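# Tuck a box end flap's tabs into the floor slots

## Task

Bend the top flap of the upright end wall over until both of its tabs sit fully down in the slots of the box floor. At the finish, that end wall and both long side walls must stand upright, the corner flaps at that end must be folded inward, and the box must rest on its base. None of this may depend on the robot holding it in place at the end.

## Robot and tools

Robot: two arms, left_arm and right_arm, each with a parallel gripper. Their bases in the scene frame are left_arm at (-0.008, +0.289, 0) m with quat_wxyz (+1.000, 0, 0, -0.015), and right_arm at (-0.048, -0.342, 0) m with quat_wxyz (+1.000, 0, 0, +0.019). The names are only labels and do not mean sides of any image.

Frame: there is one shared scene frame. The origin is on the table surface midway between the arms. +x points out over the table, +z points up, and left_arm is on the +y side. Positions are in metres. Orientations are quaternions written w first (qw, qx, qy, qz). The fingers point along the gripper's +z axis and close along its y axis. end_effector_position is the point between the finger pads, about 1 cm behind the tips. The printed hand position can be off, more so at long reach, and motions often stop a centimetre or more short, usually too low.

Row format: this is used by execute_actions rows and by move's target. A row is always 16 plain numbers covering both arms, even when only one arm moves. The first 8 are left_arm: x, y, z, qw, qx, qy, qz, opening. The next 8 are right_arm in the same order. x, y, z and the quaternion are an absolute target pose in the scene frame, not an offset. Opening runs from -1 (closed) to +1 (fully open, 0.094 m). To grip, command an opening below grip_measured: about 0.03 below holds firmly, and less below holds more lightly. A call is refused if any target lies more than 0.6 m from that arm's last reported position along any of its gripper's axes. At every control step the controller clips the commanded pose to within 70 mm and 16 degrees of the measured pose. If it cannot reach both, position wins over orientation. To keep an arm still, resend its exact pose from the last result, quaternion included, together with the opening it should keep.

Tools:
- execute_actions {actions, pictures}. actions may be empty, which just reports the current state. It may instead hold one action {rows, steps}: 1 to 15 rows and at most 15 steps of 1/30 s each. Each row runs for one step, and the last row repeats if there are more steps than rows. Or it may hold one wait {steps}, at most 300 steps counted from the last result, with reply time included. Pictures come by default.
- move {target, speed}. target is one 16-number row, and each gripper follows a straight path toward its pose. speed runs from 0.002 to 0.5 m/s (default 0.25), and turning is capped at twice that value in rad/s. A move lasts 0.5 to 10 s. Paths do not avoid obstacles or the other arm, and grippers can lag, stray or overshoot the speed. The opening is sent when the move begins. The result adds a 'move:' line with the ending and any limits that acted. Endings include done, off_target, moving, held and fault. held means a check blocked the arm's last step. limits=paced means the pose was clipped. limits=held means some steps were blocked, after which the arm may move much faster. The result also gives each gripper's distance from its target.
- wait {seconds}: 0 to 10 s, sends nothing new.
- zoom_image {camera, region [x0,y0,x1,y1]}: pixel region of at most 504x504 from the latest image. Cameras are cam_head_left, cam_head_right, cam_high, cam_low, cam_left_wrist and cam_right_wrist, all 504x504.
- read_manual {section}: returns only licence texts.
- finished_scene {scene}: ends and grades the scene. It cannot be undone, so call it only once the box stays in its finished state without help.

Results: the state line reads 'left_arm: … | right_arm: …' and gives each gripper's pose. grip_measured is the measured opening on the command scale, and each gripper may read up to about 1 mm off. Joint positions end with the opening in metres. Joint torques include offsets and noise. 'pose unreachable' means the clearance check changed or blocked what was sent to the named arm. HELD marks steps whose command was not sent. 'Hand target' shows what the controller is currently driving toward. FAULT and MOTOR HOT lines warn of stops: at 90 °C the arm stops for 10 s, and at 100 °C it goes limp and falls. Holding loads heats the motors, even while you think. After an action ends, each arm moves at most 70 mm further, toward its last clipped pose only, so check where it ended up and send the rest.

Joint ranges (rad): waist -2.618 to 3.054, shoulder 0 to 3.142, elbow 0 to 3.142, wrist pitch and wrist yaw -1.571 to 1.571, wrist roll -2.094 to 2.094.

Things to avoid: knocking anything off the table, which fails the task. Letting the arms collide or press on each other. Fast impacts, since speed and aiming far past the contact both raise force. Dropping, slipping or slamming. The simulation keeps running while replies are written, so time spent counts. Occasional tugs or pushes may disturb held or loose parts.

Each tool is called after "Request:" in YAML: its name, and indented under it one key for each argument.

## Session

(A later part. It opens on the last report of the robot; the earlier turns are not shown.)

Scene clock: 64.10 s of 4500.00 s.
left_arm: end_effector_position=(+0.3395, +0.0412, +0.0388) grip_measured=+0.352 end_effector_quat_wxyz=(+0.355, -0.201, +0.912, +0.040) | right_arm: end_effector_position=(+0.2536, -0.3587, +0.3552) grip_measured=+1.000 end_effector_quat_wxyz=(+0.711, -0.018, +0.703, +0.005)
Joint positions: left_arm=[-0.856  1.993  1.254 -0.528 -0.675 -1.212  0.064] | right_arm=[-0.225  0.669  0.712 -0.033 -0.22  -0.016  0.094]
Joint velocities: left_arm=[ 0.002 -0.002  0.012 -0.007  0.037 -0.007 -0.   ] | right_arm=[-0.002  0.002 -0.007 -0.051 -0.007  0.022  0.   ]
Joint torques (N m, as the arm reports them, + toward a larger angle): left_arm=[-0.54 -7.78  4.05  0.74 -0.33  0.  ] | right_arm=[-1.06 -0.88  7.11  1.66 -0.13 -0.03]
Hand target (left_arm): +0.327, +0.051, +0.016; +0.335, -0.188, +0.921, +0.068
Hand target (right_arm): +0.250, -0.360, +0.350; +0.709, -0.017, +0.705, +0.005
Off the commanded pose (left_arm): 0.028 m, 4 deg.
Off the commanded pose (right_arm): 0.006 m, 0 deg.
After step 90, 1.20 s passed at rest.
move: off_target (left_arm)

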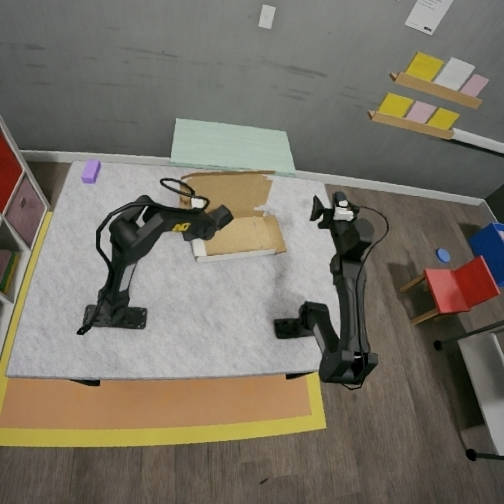

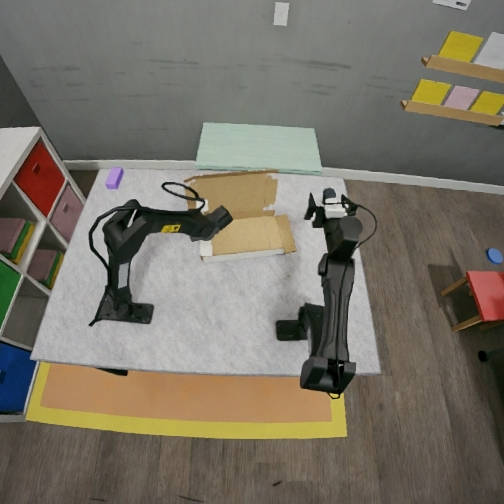

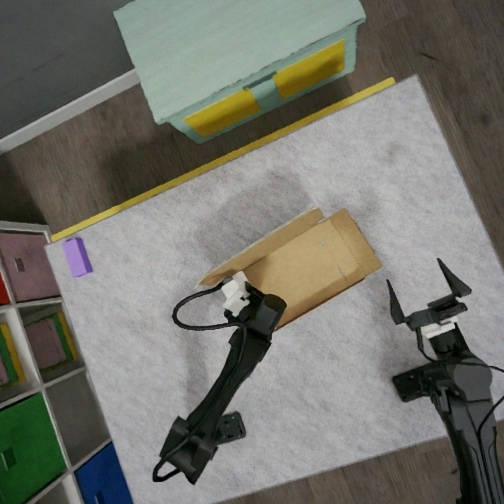

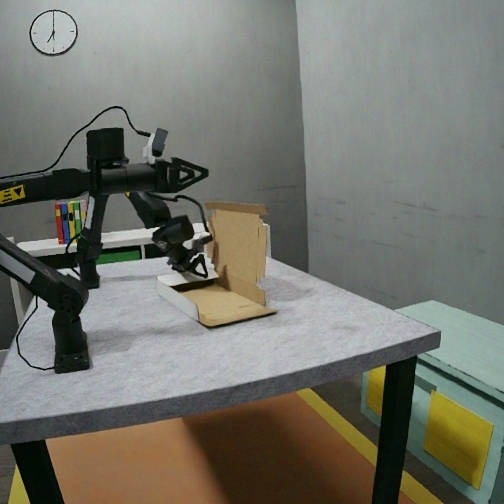

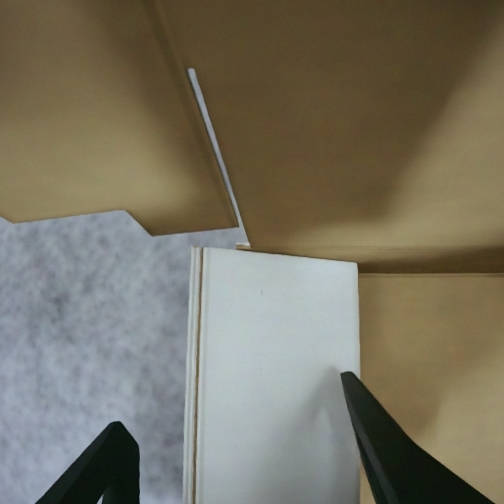

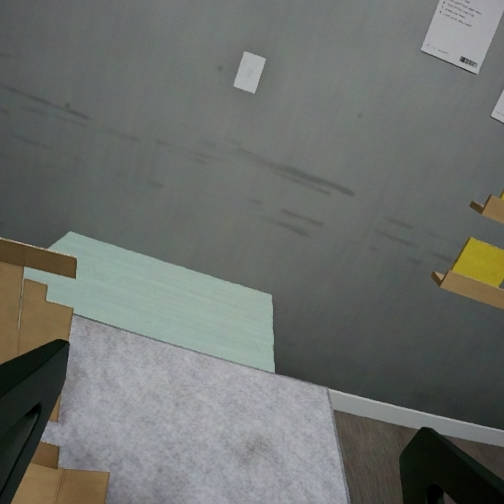

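Request:
move:
  target: [0.325,0.055,0.02,0.335,-0.188,0.921,0.068,-0.3,0.25,-0.36,0.35,0.709,-0.017,0.705,0.005,1]
  speed: 0.02

Request:
move:
  target: [0.325,0.055,0.02,0.335,-0.188,0.921,0.068,-0.9,0.25,-0.36,0.35,0.709,-0.017,0.705,0.005,1]
  speed: 0.02

Scene clock: 70.87 s of 4500.00 s.
left_arm: end_effector_position=(+0.3406, +0.0401, +0.0379) grip_measured=-0.298 end_effector_quat_wxyz=(+0.358, -0.203, +0.911, +0.035) | right_arm: end_effector_position=(+0.2536, -0.3587, +0.3552) grip_measured=+1.000 end_effector_quat_wxyz=(+0.711, -0.018, +0.703, +0.005)
Joint positions: left_arm=[-0.856  1.993  1.245 -0.507 -0.676 -1.212  0.033] | right_arm=[-0.225  0.669  0.712 -0.033 -0.22  -0.016  0.094]
Joint velocities: left_arm=[ 0.007 -0.012 -0.002 -0.066 -0.037  0.007 -0.   ] | right_arm=[ 0.007  0.012  0.007  0.007 -0.022  0.022  0.   ]
Joint torques (N m, as the arm reports them, + toward a larger angle): left_arm=[-0.04 -9.84  3.39  0.52 -0.25  0.04] | right_arm=[-1.07 -0.89  7.11  1.66 -0.13 -0.03]
Hand target (left_arm): +0.325, +0.055, +0.021; +0.335, -0.188, +0.921, +0.068
Hand target (right_arm): +0.250, -0.360, +0.350; +0.709, -0.017, +0.705, +0.005
Off the commanded pose (left_arm): 0.028 m, 5 deg.
Off the commanded pose (right_arm): 0.006 m, 0 deg.
After step 90, 1.63 s passed at rest.
move: off_target (left_arm)

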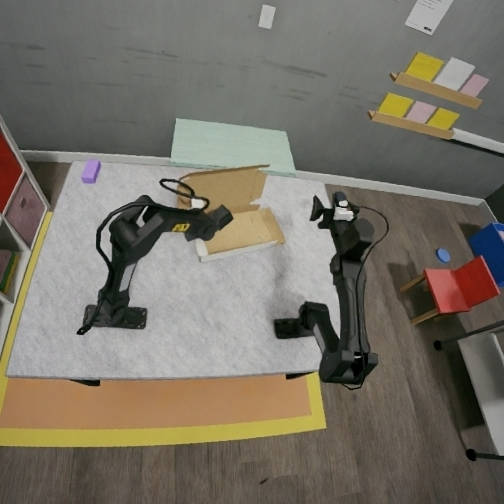

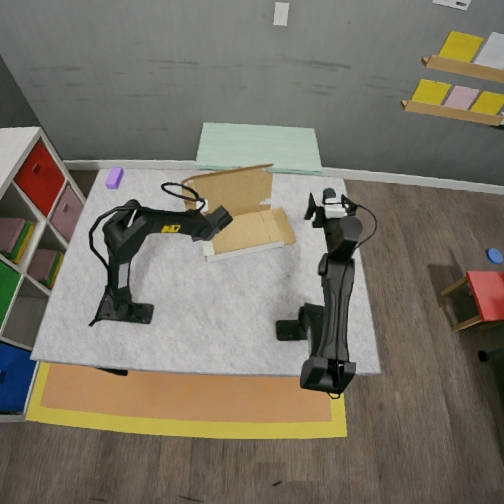

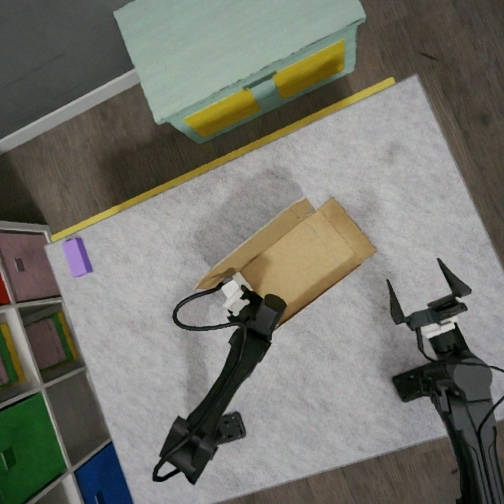

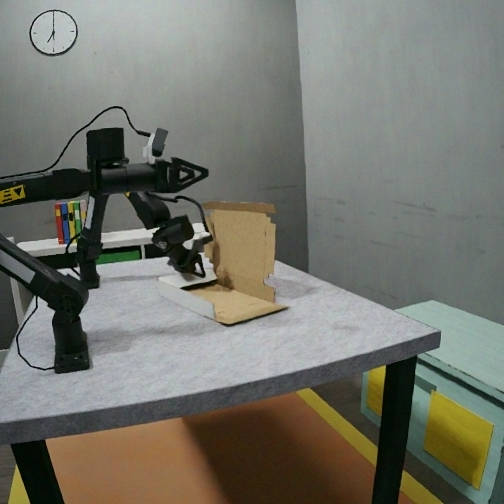

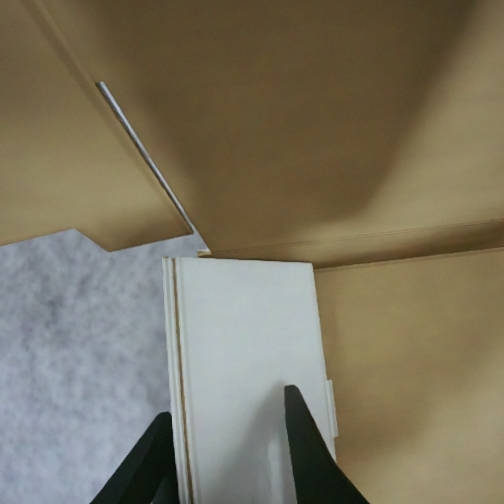

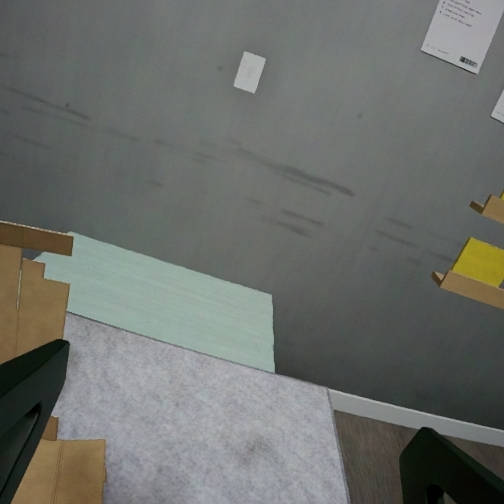

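Scene clock: 73.30 s of 4500.00 s.
left_arm: end_effector_position=(+0.3399, +0.0406, +0.0371) grip_measured=-0.892 end_effector_quat_wxyz=(+0.357, -0.201, +0.912, +0.036) | right_arm: end_effector_position=(+0.2536, -0.3587, +0.3552) grip_measured=+1.000 end_effector_quat_wxyz=(+0.711, -0.018, +0.703, +0.005)
Joint positions: left_arm=[-0.856  1.993  1.242 -0.507 -0.674 -1.209  0.005] | right_arm=[-0.225  0.669  0.712 -0.033 -0.22  -0.016  0.094]
Joint velocities: left_arm=[-0.007  0.027 -0.007  0.022  0.022 -0.037  0.001] | right_arm=[ 0.012 -0.012 -0.002  0.066  0.007 -0.066  0.   ]
Joint torques (N m, as the arm reports them, + toward a larger angle): left_arm=[-0.23 -9.72  3.63  0.5  -0.34  0.06] | right_arm=[-1.07 -0.88  7.12  1.66 -0.13 -0.03]
Hand target (left_arm): +0.325, +0.055, +0.021; +0.335, -0.188, +0.921, +0.068
Hand target (right_arm): +0.250, -0.360, +0.350; +0.709, -0.017, +0.705, +0.005
Off the commanded pose (left_arm): 0.027 m, 5 deg.
Off the commanded pose (right_arm): 0.006 m, 0 deg.
move: off_target (left_arm)

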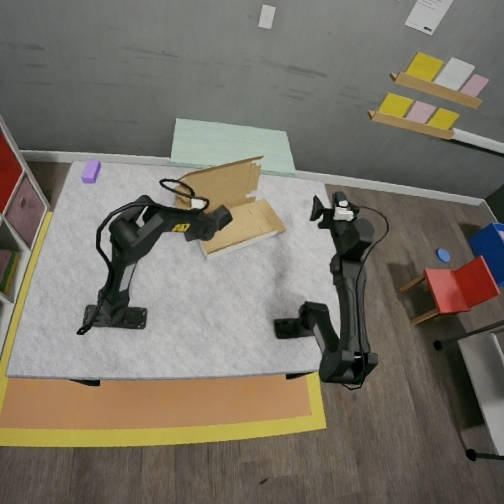

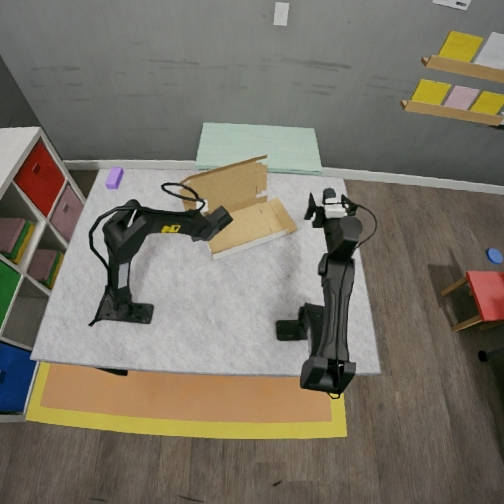

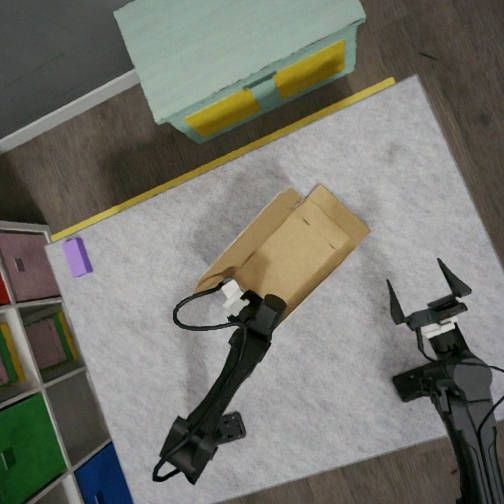

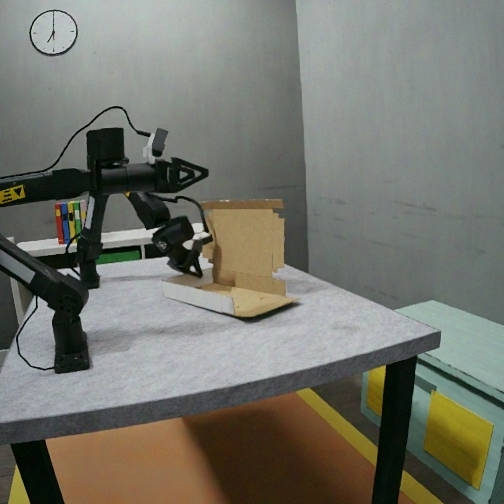

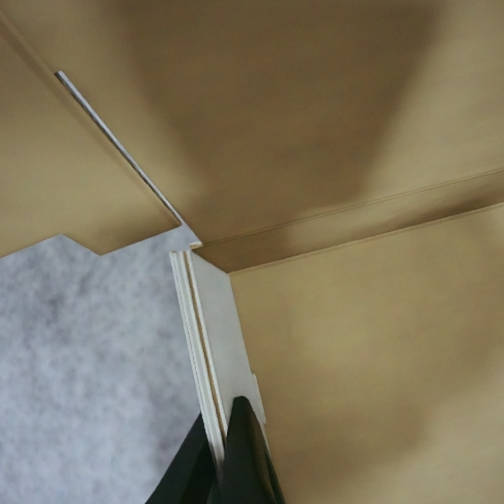

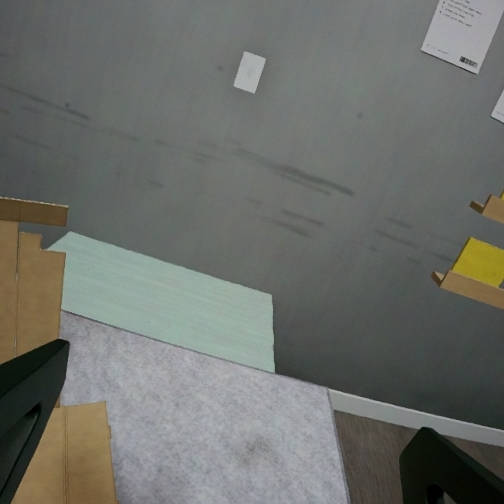

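Request:
move:
  target: [0.338,0.043,0.04,0.35,-0.2,0.914,0.045,-0.97,0.25,-0.36,0.35,0.709,-0.017,0.705,0.005,1]
  speed: 0.02

Request:
zoom_image:
  camera: "cam_left_wrist"
  region: [130,200,350,504]

Request:
zoom_image:
  camera: "cam_low"
  region: [140,200,320,340]

Scene clock: 80.43 s of 4500.00 s.
left_arm: end_effector_position=(+0.3401, +0.0409, +0.0373) grip_measured=-0.929 end_effector_quat_wxyz=(+0.358, -0.201, +0.911, +0.037) | right_arm: end_effector_position=(+0.2536, -0.3587, +0.3552) grip_measured=+1.000 end_effector_quat_wxyz=(+0.711, -0.018, +0.703, +0.005)
Joint positions: left_arm=[-0.856  1.993  1.242 -0.507 -0.677 -1.208  0.003] | right_arm=[-0.225  0.669  0.712 -0.033 -0.22  -0.016  0.094]
Joint velocities: left_arm=[-0.002 -0.002 -0.002  0.066 -0.007 -0.022 -0.   ] | right_arm=[ 0.022  0.007  0.007 -0.022  0.037 -0.022  0.   ]
Joint torques (N m, as the arm reports them, + toward a larger angle): left_arm=[ -0.05 -10.63   8.65   0.48  -0.37   0.01] | right_arm=[-1.07 -0.88  7.12  1.66 -0.13 -0.03]
Hand target (left_arm): +0.338, +0.043, +0.040; +0.350, -0.200, +0.914, +0.045
Hand target (right_arm): +0.250, -0.360, +0.350; +0.709, -0.017, +0.705, +0.005
Off the commanded pose (left_arm): 0.004 m, 1 deg.
Off the commanded pose (right_arm): 0.006 m, 0 deg.
After step 90, 3.30 s passed at rest.
move: done

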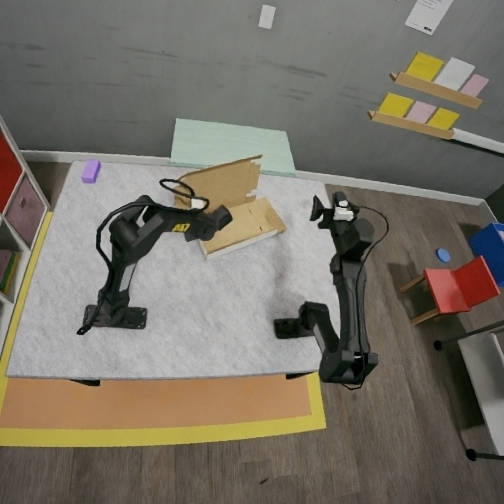

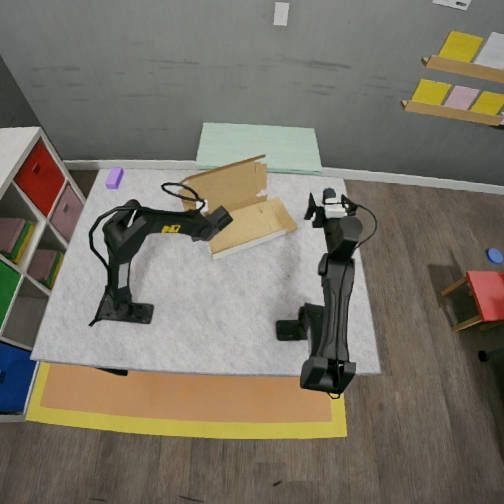

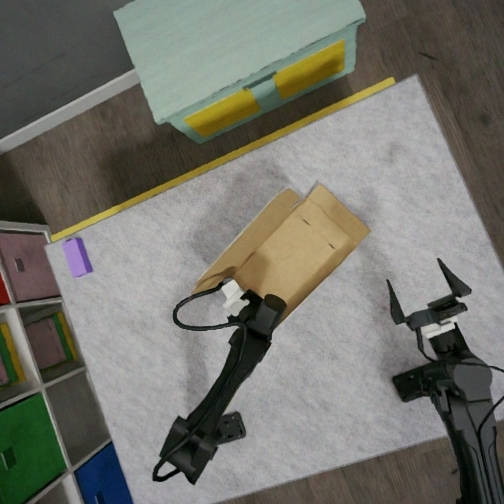

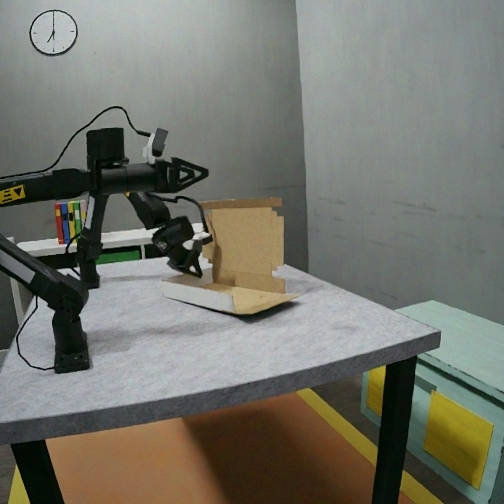

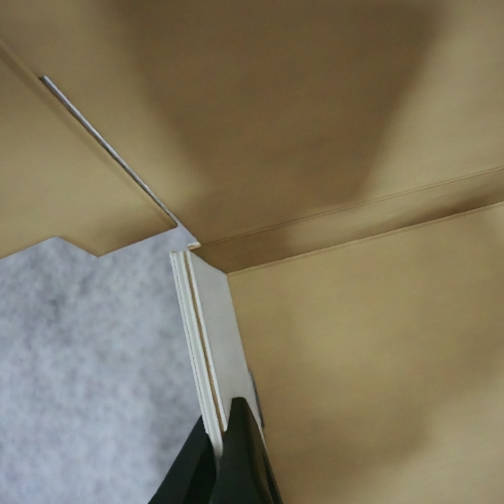

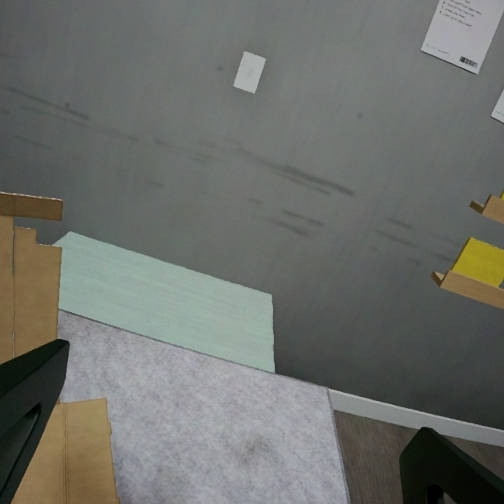

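Region (130, 200, 350, 504) of cam_left_wrist's 504x504 image, scaled by 1.658, with more detail than that image has; it fills the left 365 columns of this view, and the rest is white.

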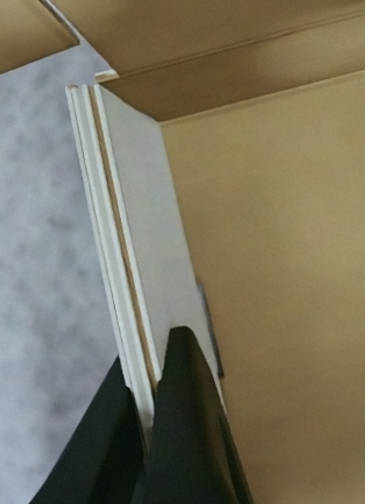

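Region (140, 200, 320, 340) of cam_low's 504x504 image, scaled by 2.800, with more detail than that image has.

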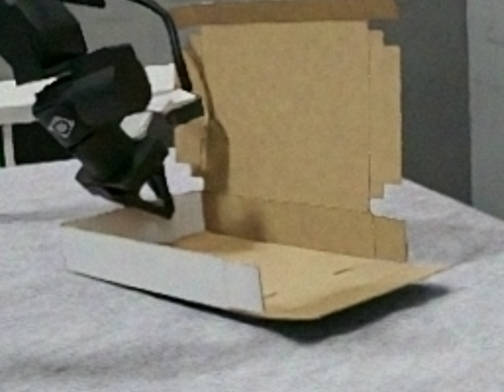

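Request:
move:
  target: [0.338,0.043,0.045,0.35,-0.2,0.914,0.045,-0.5,0.25,-0.36,0.35,0.709,-0.017,0.705,0.005,1]
  speed: 0.02

Request:
move:
  target: [0.27,0.03,0.14,0.335,-0.188,0.921,0.068,-0.5,0.25,-0.36,0.35,0.709,-0.017,0.705,0.005,1]
  speed: 0.1

Scene clock: 85.03 s of 4500.00 s.
left_arm: end_effector_position=(+0.3347, +0.0455, +0.0342) grip_measured=-0.502 end_effector_quat_wxyz=(+0.346, -0.195, +0.916, +0.049) | right_arm: end_effector_position=(+0.2536, -0.3587, +0.3552) grip_measured=+1.000 end_effector_quat_wxyz=(+0.711, -0.018, +0.703, +0.005)
Joint positions: left_arm=[-0.856  1.993  1.242 -0.543 -0.668 -1.208  0.023] | right_arm=[-0.225  0.669  0.712 -0.033 -0.22  -0.016  0.094]
Joint velocities: left_arm=[ 0.012  0.012  0.012 -0.051  0.022 -0.037 -0.   ] | right_arm=[-0.002  0.007  0.012  0.007  0.051 -0.037  0.   ]
Joint torques (N m, as the arm reports them, + toward a larger angle): left_arm=[  0.12 -11.26   9.32   0.62  -0.45  -0.01] | right_arm=[-1.07 -0.88  7.11  1.67 -0.13 -0.03]
Hand target (left_arm): +0.338, +0.043, +0.045; +0.350, -0.200, +0.914, +0.045
Hand target (right_arm): +0.250, -0.360, +0.350; +0.709, -0.017, +0.705, +0.005
Off the commanded pose (left_arm): 0.012 m, 1 deg.
Off the commanded pose (right_arm): 0.006 m, 0 deg.
After step 90, 0.70 s passed at rest.
move: off_target (left_arm)

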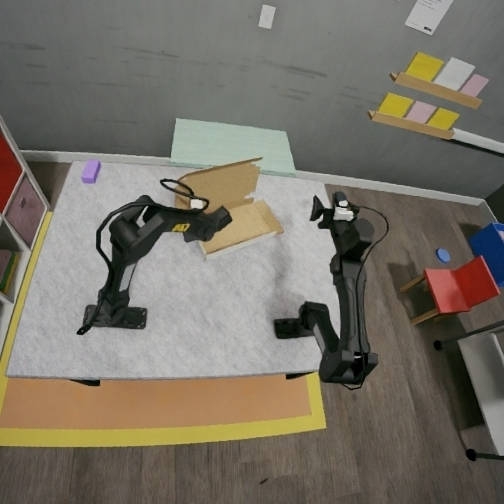

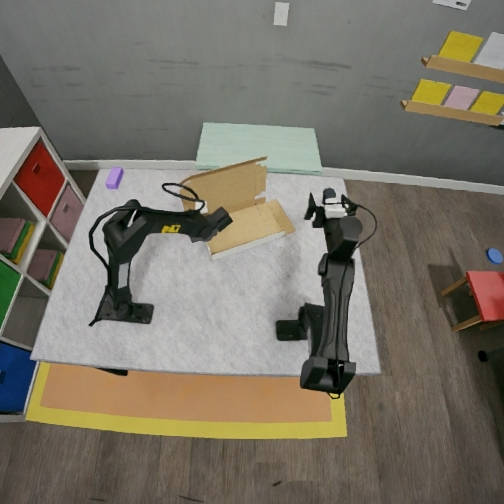

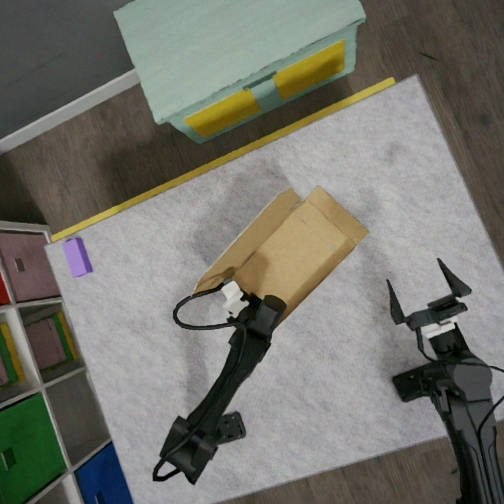

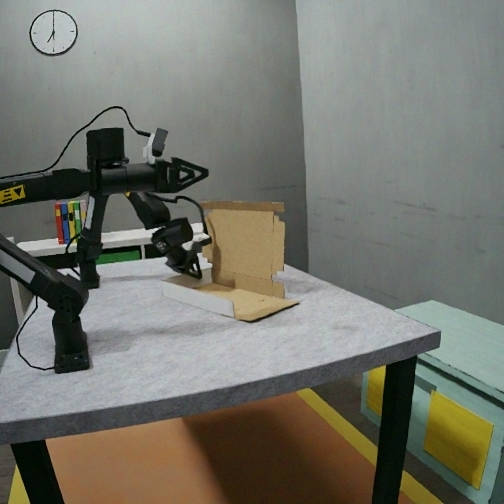

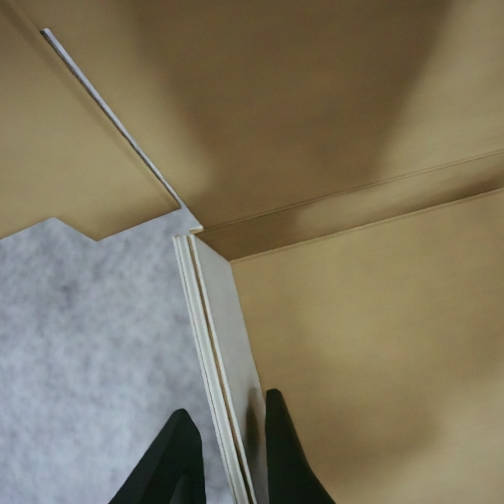

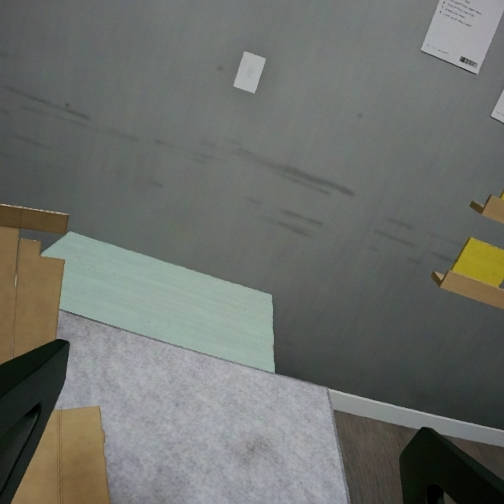

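Scene clock: 86.90 s of 4500.00 s.
left_arm: end_effector_position=(+0.2681, +0.0295, +0.1284) grip_measured=-0.502 end_effector_quat_wxyz=(+0.322, -0.185, +0.926, +0.070) | right_arm: end_effector_position=(+0.2536, -0.3587, +0.3552) grip_measured=+1.000 end_effector_quat_wxyz=(+0.711, -0.018, +0.703, +0.005)
Joint positions: left_arm=[-1.022  1.858  1.482 -1.11  -0.667 -1.416  0.023] | right_arm=[-0.225  0.669  0.712 -0.033 -0.22  -0.016  0.094]
Joint velocities: left_arm=[-0.022  0.022  0.007 -0.022  0.007 -0.007 -0.001] | right_arm=[ 0.017 -0.002 -0.002  0.007 -0.037 -0.037  0.   ]
Joint torques (N m, as the arm reports them, + toward a larger angle): left_arm=[ -0.5  -10.07   9.53   0.29  -0.7   -0.01] | right_arm=[-1.07 -0.88  7.11  1.66 -0.13 -0.03]
Hand target (left_arm): +0.270, +0.030, +0.140; +0.334, -0.188, +0.921, +0.068
Hand target (right_arm): +0.250, -0.360, +0.350; +0.709, -0.017, +0.705, +0.005
Off the commanded pose (left_arm): 0.012 m, 2 deg.
Off the commanded pose (right_arm): 0.006 m, 0 deg.
move: off_target (left_arm)

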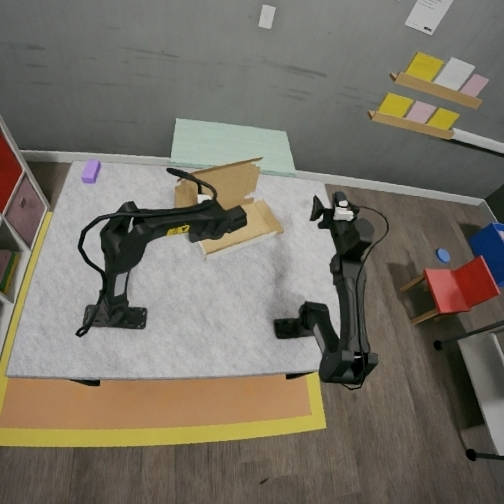

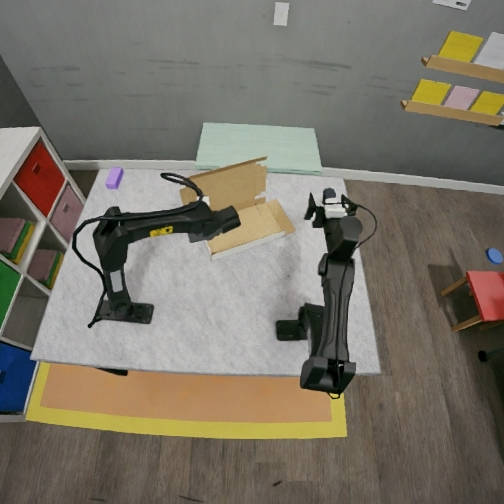

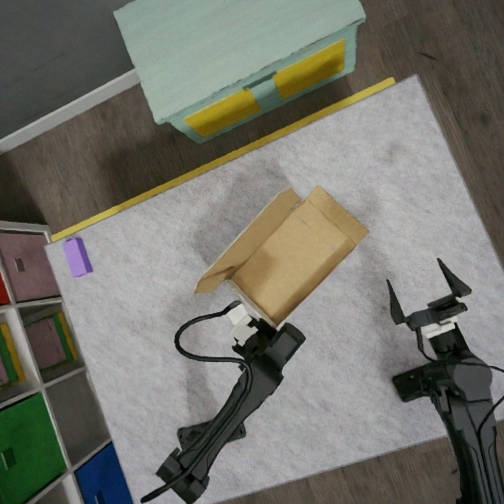

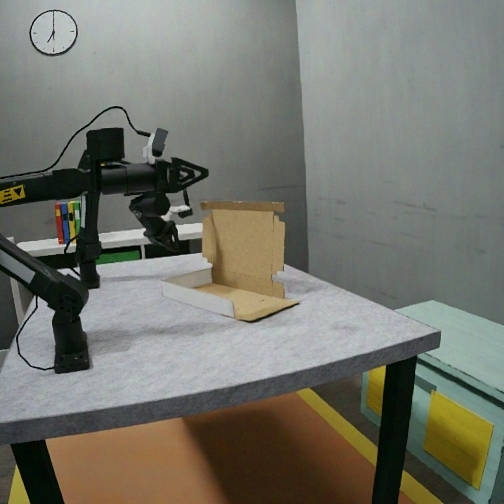

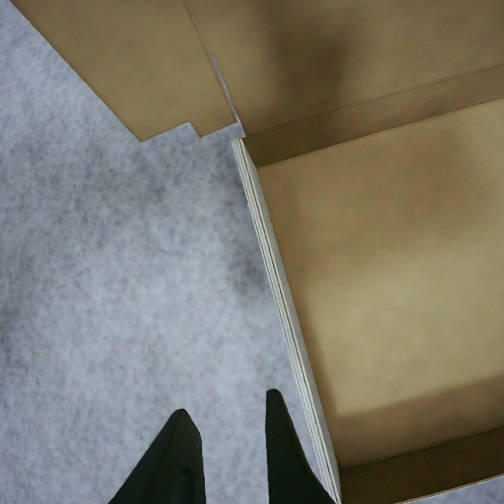

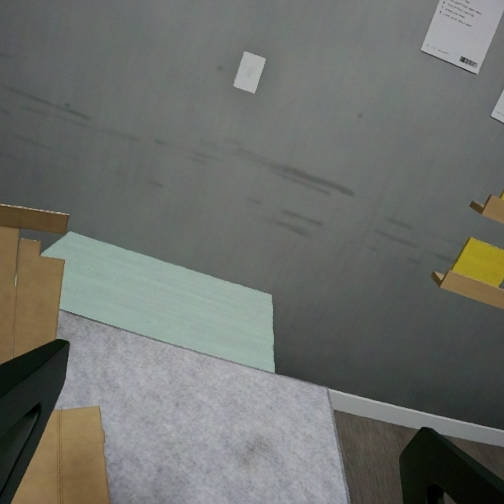

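Request:
move:
  target: [0.285,0.0,0.10,0.326,-0.282,0.897,0.103,0.2,0.25,-0.36,0.35,0.709,-0.017,0.705,0.005,1]
  speed: 0.1

Scene clock: 91.60 s of 4500.00 s.
left_arm: end_effector_position=(+0.2839, +0.0020, +0.0941) grip_measured=+0.198 end_effector_quat_wxyz=(+0.314, -0.284, +0.900, +0.098) | right_arm: end_effector_position=(+0.2536, -0.3587, +0.3552) grip_measured=+1.000 end_effector_quat_wxyz=(+0.711, -0.018, +0.703, +0.005)
Joint positions: left_arm=[-1.022  2.129  1.734 -1.245 -0.667 -1.688  0.056] | right_arm=[-0.225  0.669  0.712 -0.033 -0.22  -0.016  0.094]
Joint velocities: left_arm=[ 0.007 -0.002  0.012  0.007  0.037 -0.066 -0.   ] | right_arm=[-0.007  0.017 -0.012 -0.037  0.051 -0.081  0.   ]
Joint torques (N m, as the arm reports them, + toward a larger angle): left_arm=[ -1.01 -10.63   9.15   0.07  -0.75  -0.02] | right_arm=[-1.07 -0.88  7.11  1.66 -0.13 -0.03]
Hand target (left_arm): +0.284, +0.000, +0.099; +0.326, -0.282, +0.897, +0.102
Hand target (right_arm): +0.250, -0.360, +0.350; +0.709, -0.017, +0.705, +0.005
Off the commanded pose (left_arm): 0.006 m, 2 deg.
Off the commanded pose (right_arm): 0.006 m, 0 deg.
After step 90, 0.17 s passed at rest.
move: done

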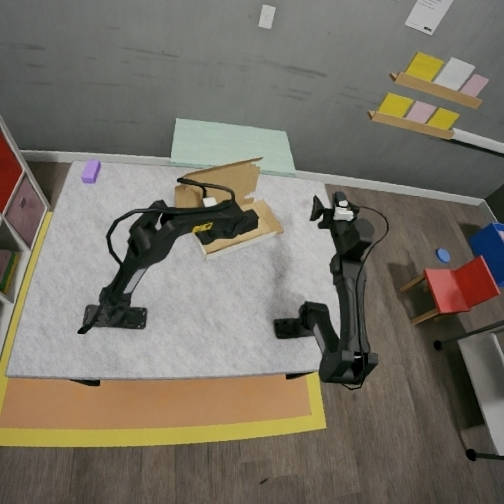

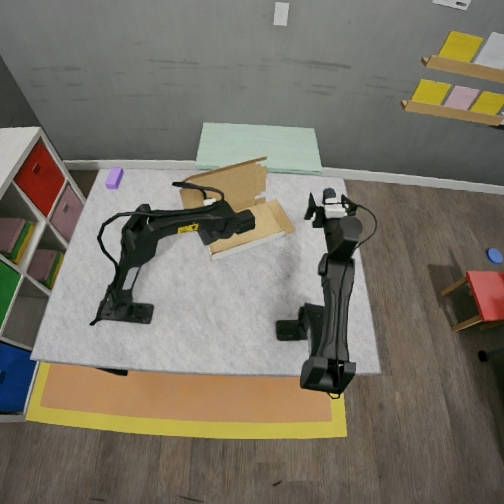

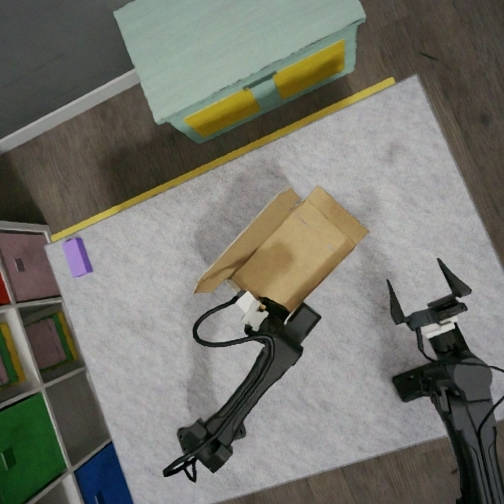

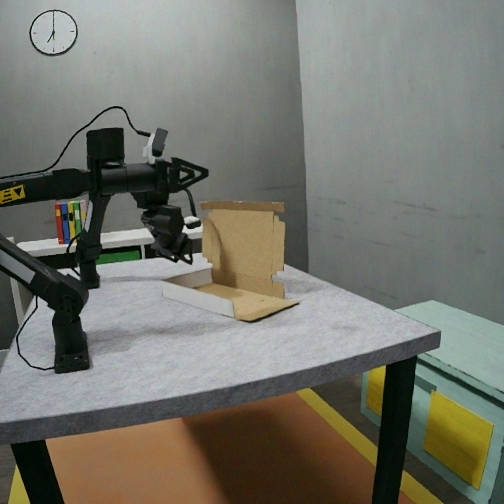

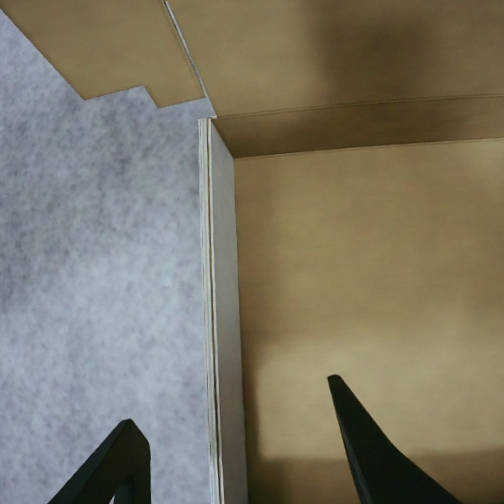

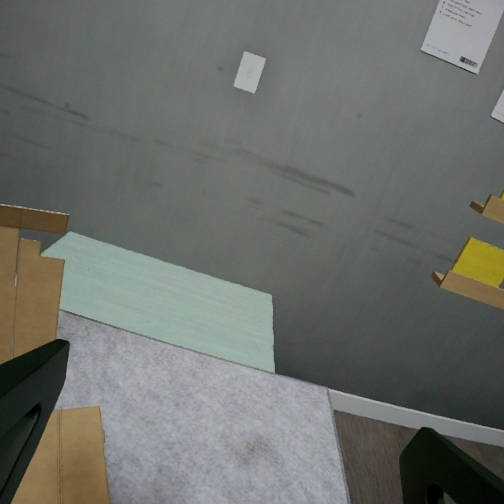

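Request:
move:
  target: [0.24,-0.03,0.2,0.326,-0.282,0.897,0.103,0.2,0.25,-0.36,0.35,0.709,-0.017,0.705,0.005,1]

Request:
zoom_image:
  camera: "cam_left_wrist"
  region: [100,100,400,504]

Request:
zoom_image:
  camera: "cam_low"
  region: [150,240,270,330]

Scene clock: 95.67 s of 4500.00 s.
left_arm: end_effector_position=(+0.2373, -0.0343, +0.1920) grip_measured=+0.198 end_effector_quat_wxyz=(+0.327, -0.257, +0.909, +0.031) | right_arm: end_effector_position=(+0.2536, -0.3587, +0.3552) grip_measured=+1.000 end_effector_quat_wxyz=(+0.711, -0.018, +0.703, +0.005)
Joint positions: left_arm=[-1.17   2.055  2.013 -1.527 -0.67  -1.751  0.056] | right_arm=[-0.225  0.669  0.712 -0.033 -0.22  -0.016  0.094]
Joint velocities: left_arm=[ 0.002 -0.027  0.002 -0.066 -0.066 -0.007  0.   ] | right_arm=[ 0.002 -0.017 -0.002 -0.037 -0.007  0.022  0.   ]
Joint torques (N m, as the arm reports them, + toward a larger angle): left_arm=[  0.01 -11.11   8.81   0.16  -0.75  -0.01] | right_arm=[-1.06 -0.88  7.11  1.66 -0.13 -0.03]
Hand target (left_arm): +0.239, -0.031, +0.200; +0.339, -0.258, +0.904, +0.034
Hand target (right_arm): +0.250, -0.360, +0.350; +0.709, -0.017, +0.705, +0.005
Off the commanded pose (left_arm): 0.009 m, 9 deg.
Off the commanded pose (right_arm): 0.006 m, 0 deg.
joint sent to its limit (left arm) — the command would take joint 4 (wrist pitch) past its lower limit, so that joint was sent only as far as its limit.
After step 90, 0.10 s passed at rest.
move: off_target (left_arm)

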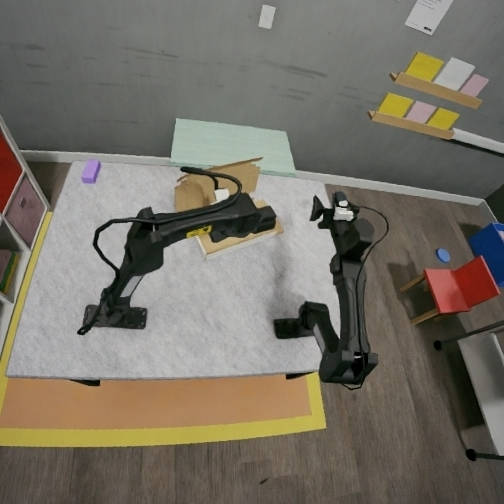

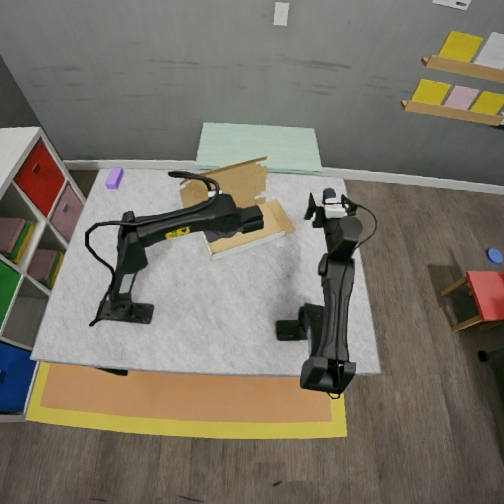

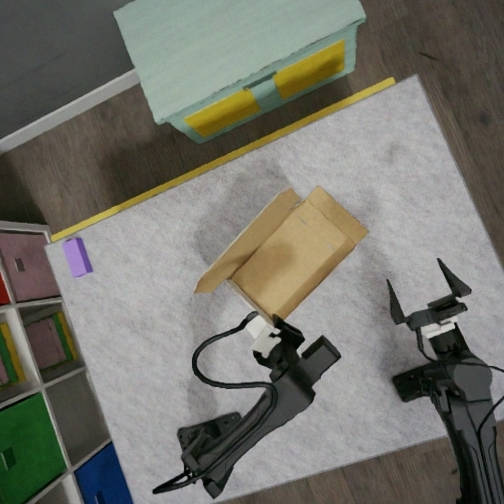

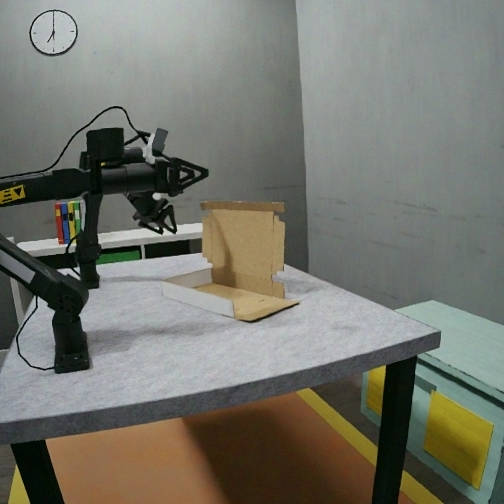

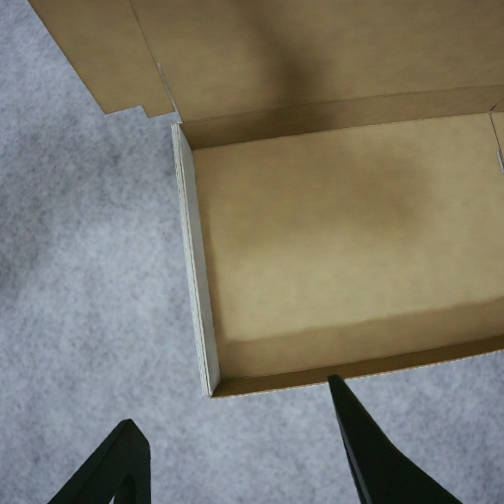

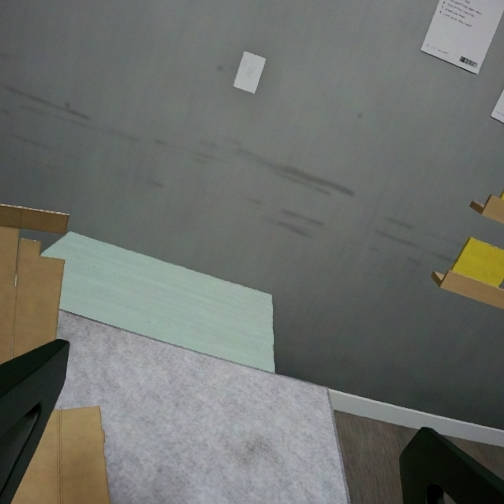

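Region (100, 100, 400, 504) of cam_left_wrist's 504x504 image, scaled by 1.248, with more detail than that image has; it fills the left 374 columns of this view, and the rest is white.

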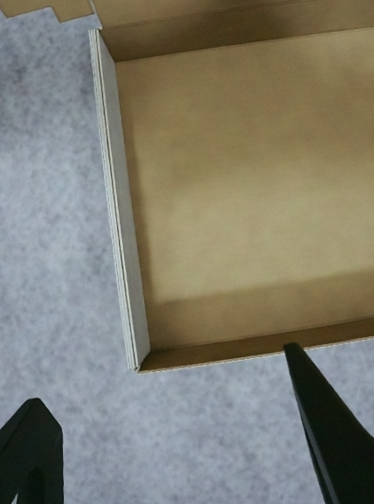

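Region (150, 240, 270, 330) of cam_low's 504x504 image, scaled by 4.200, with more detail than that image has; it fills the top 378 rows of this view, and the rest is white.

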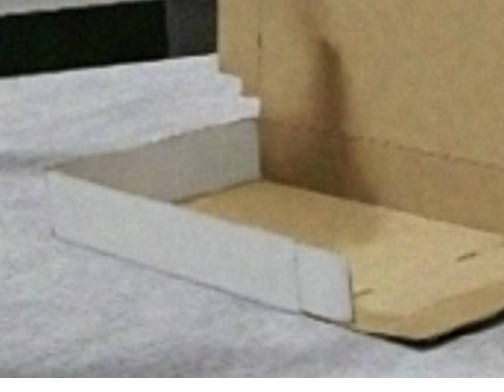

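Both tabs appear seated.

Request:
finished_scene:
  scene: 1

The scene is finished: the task was done.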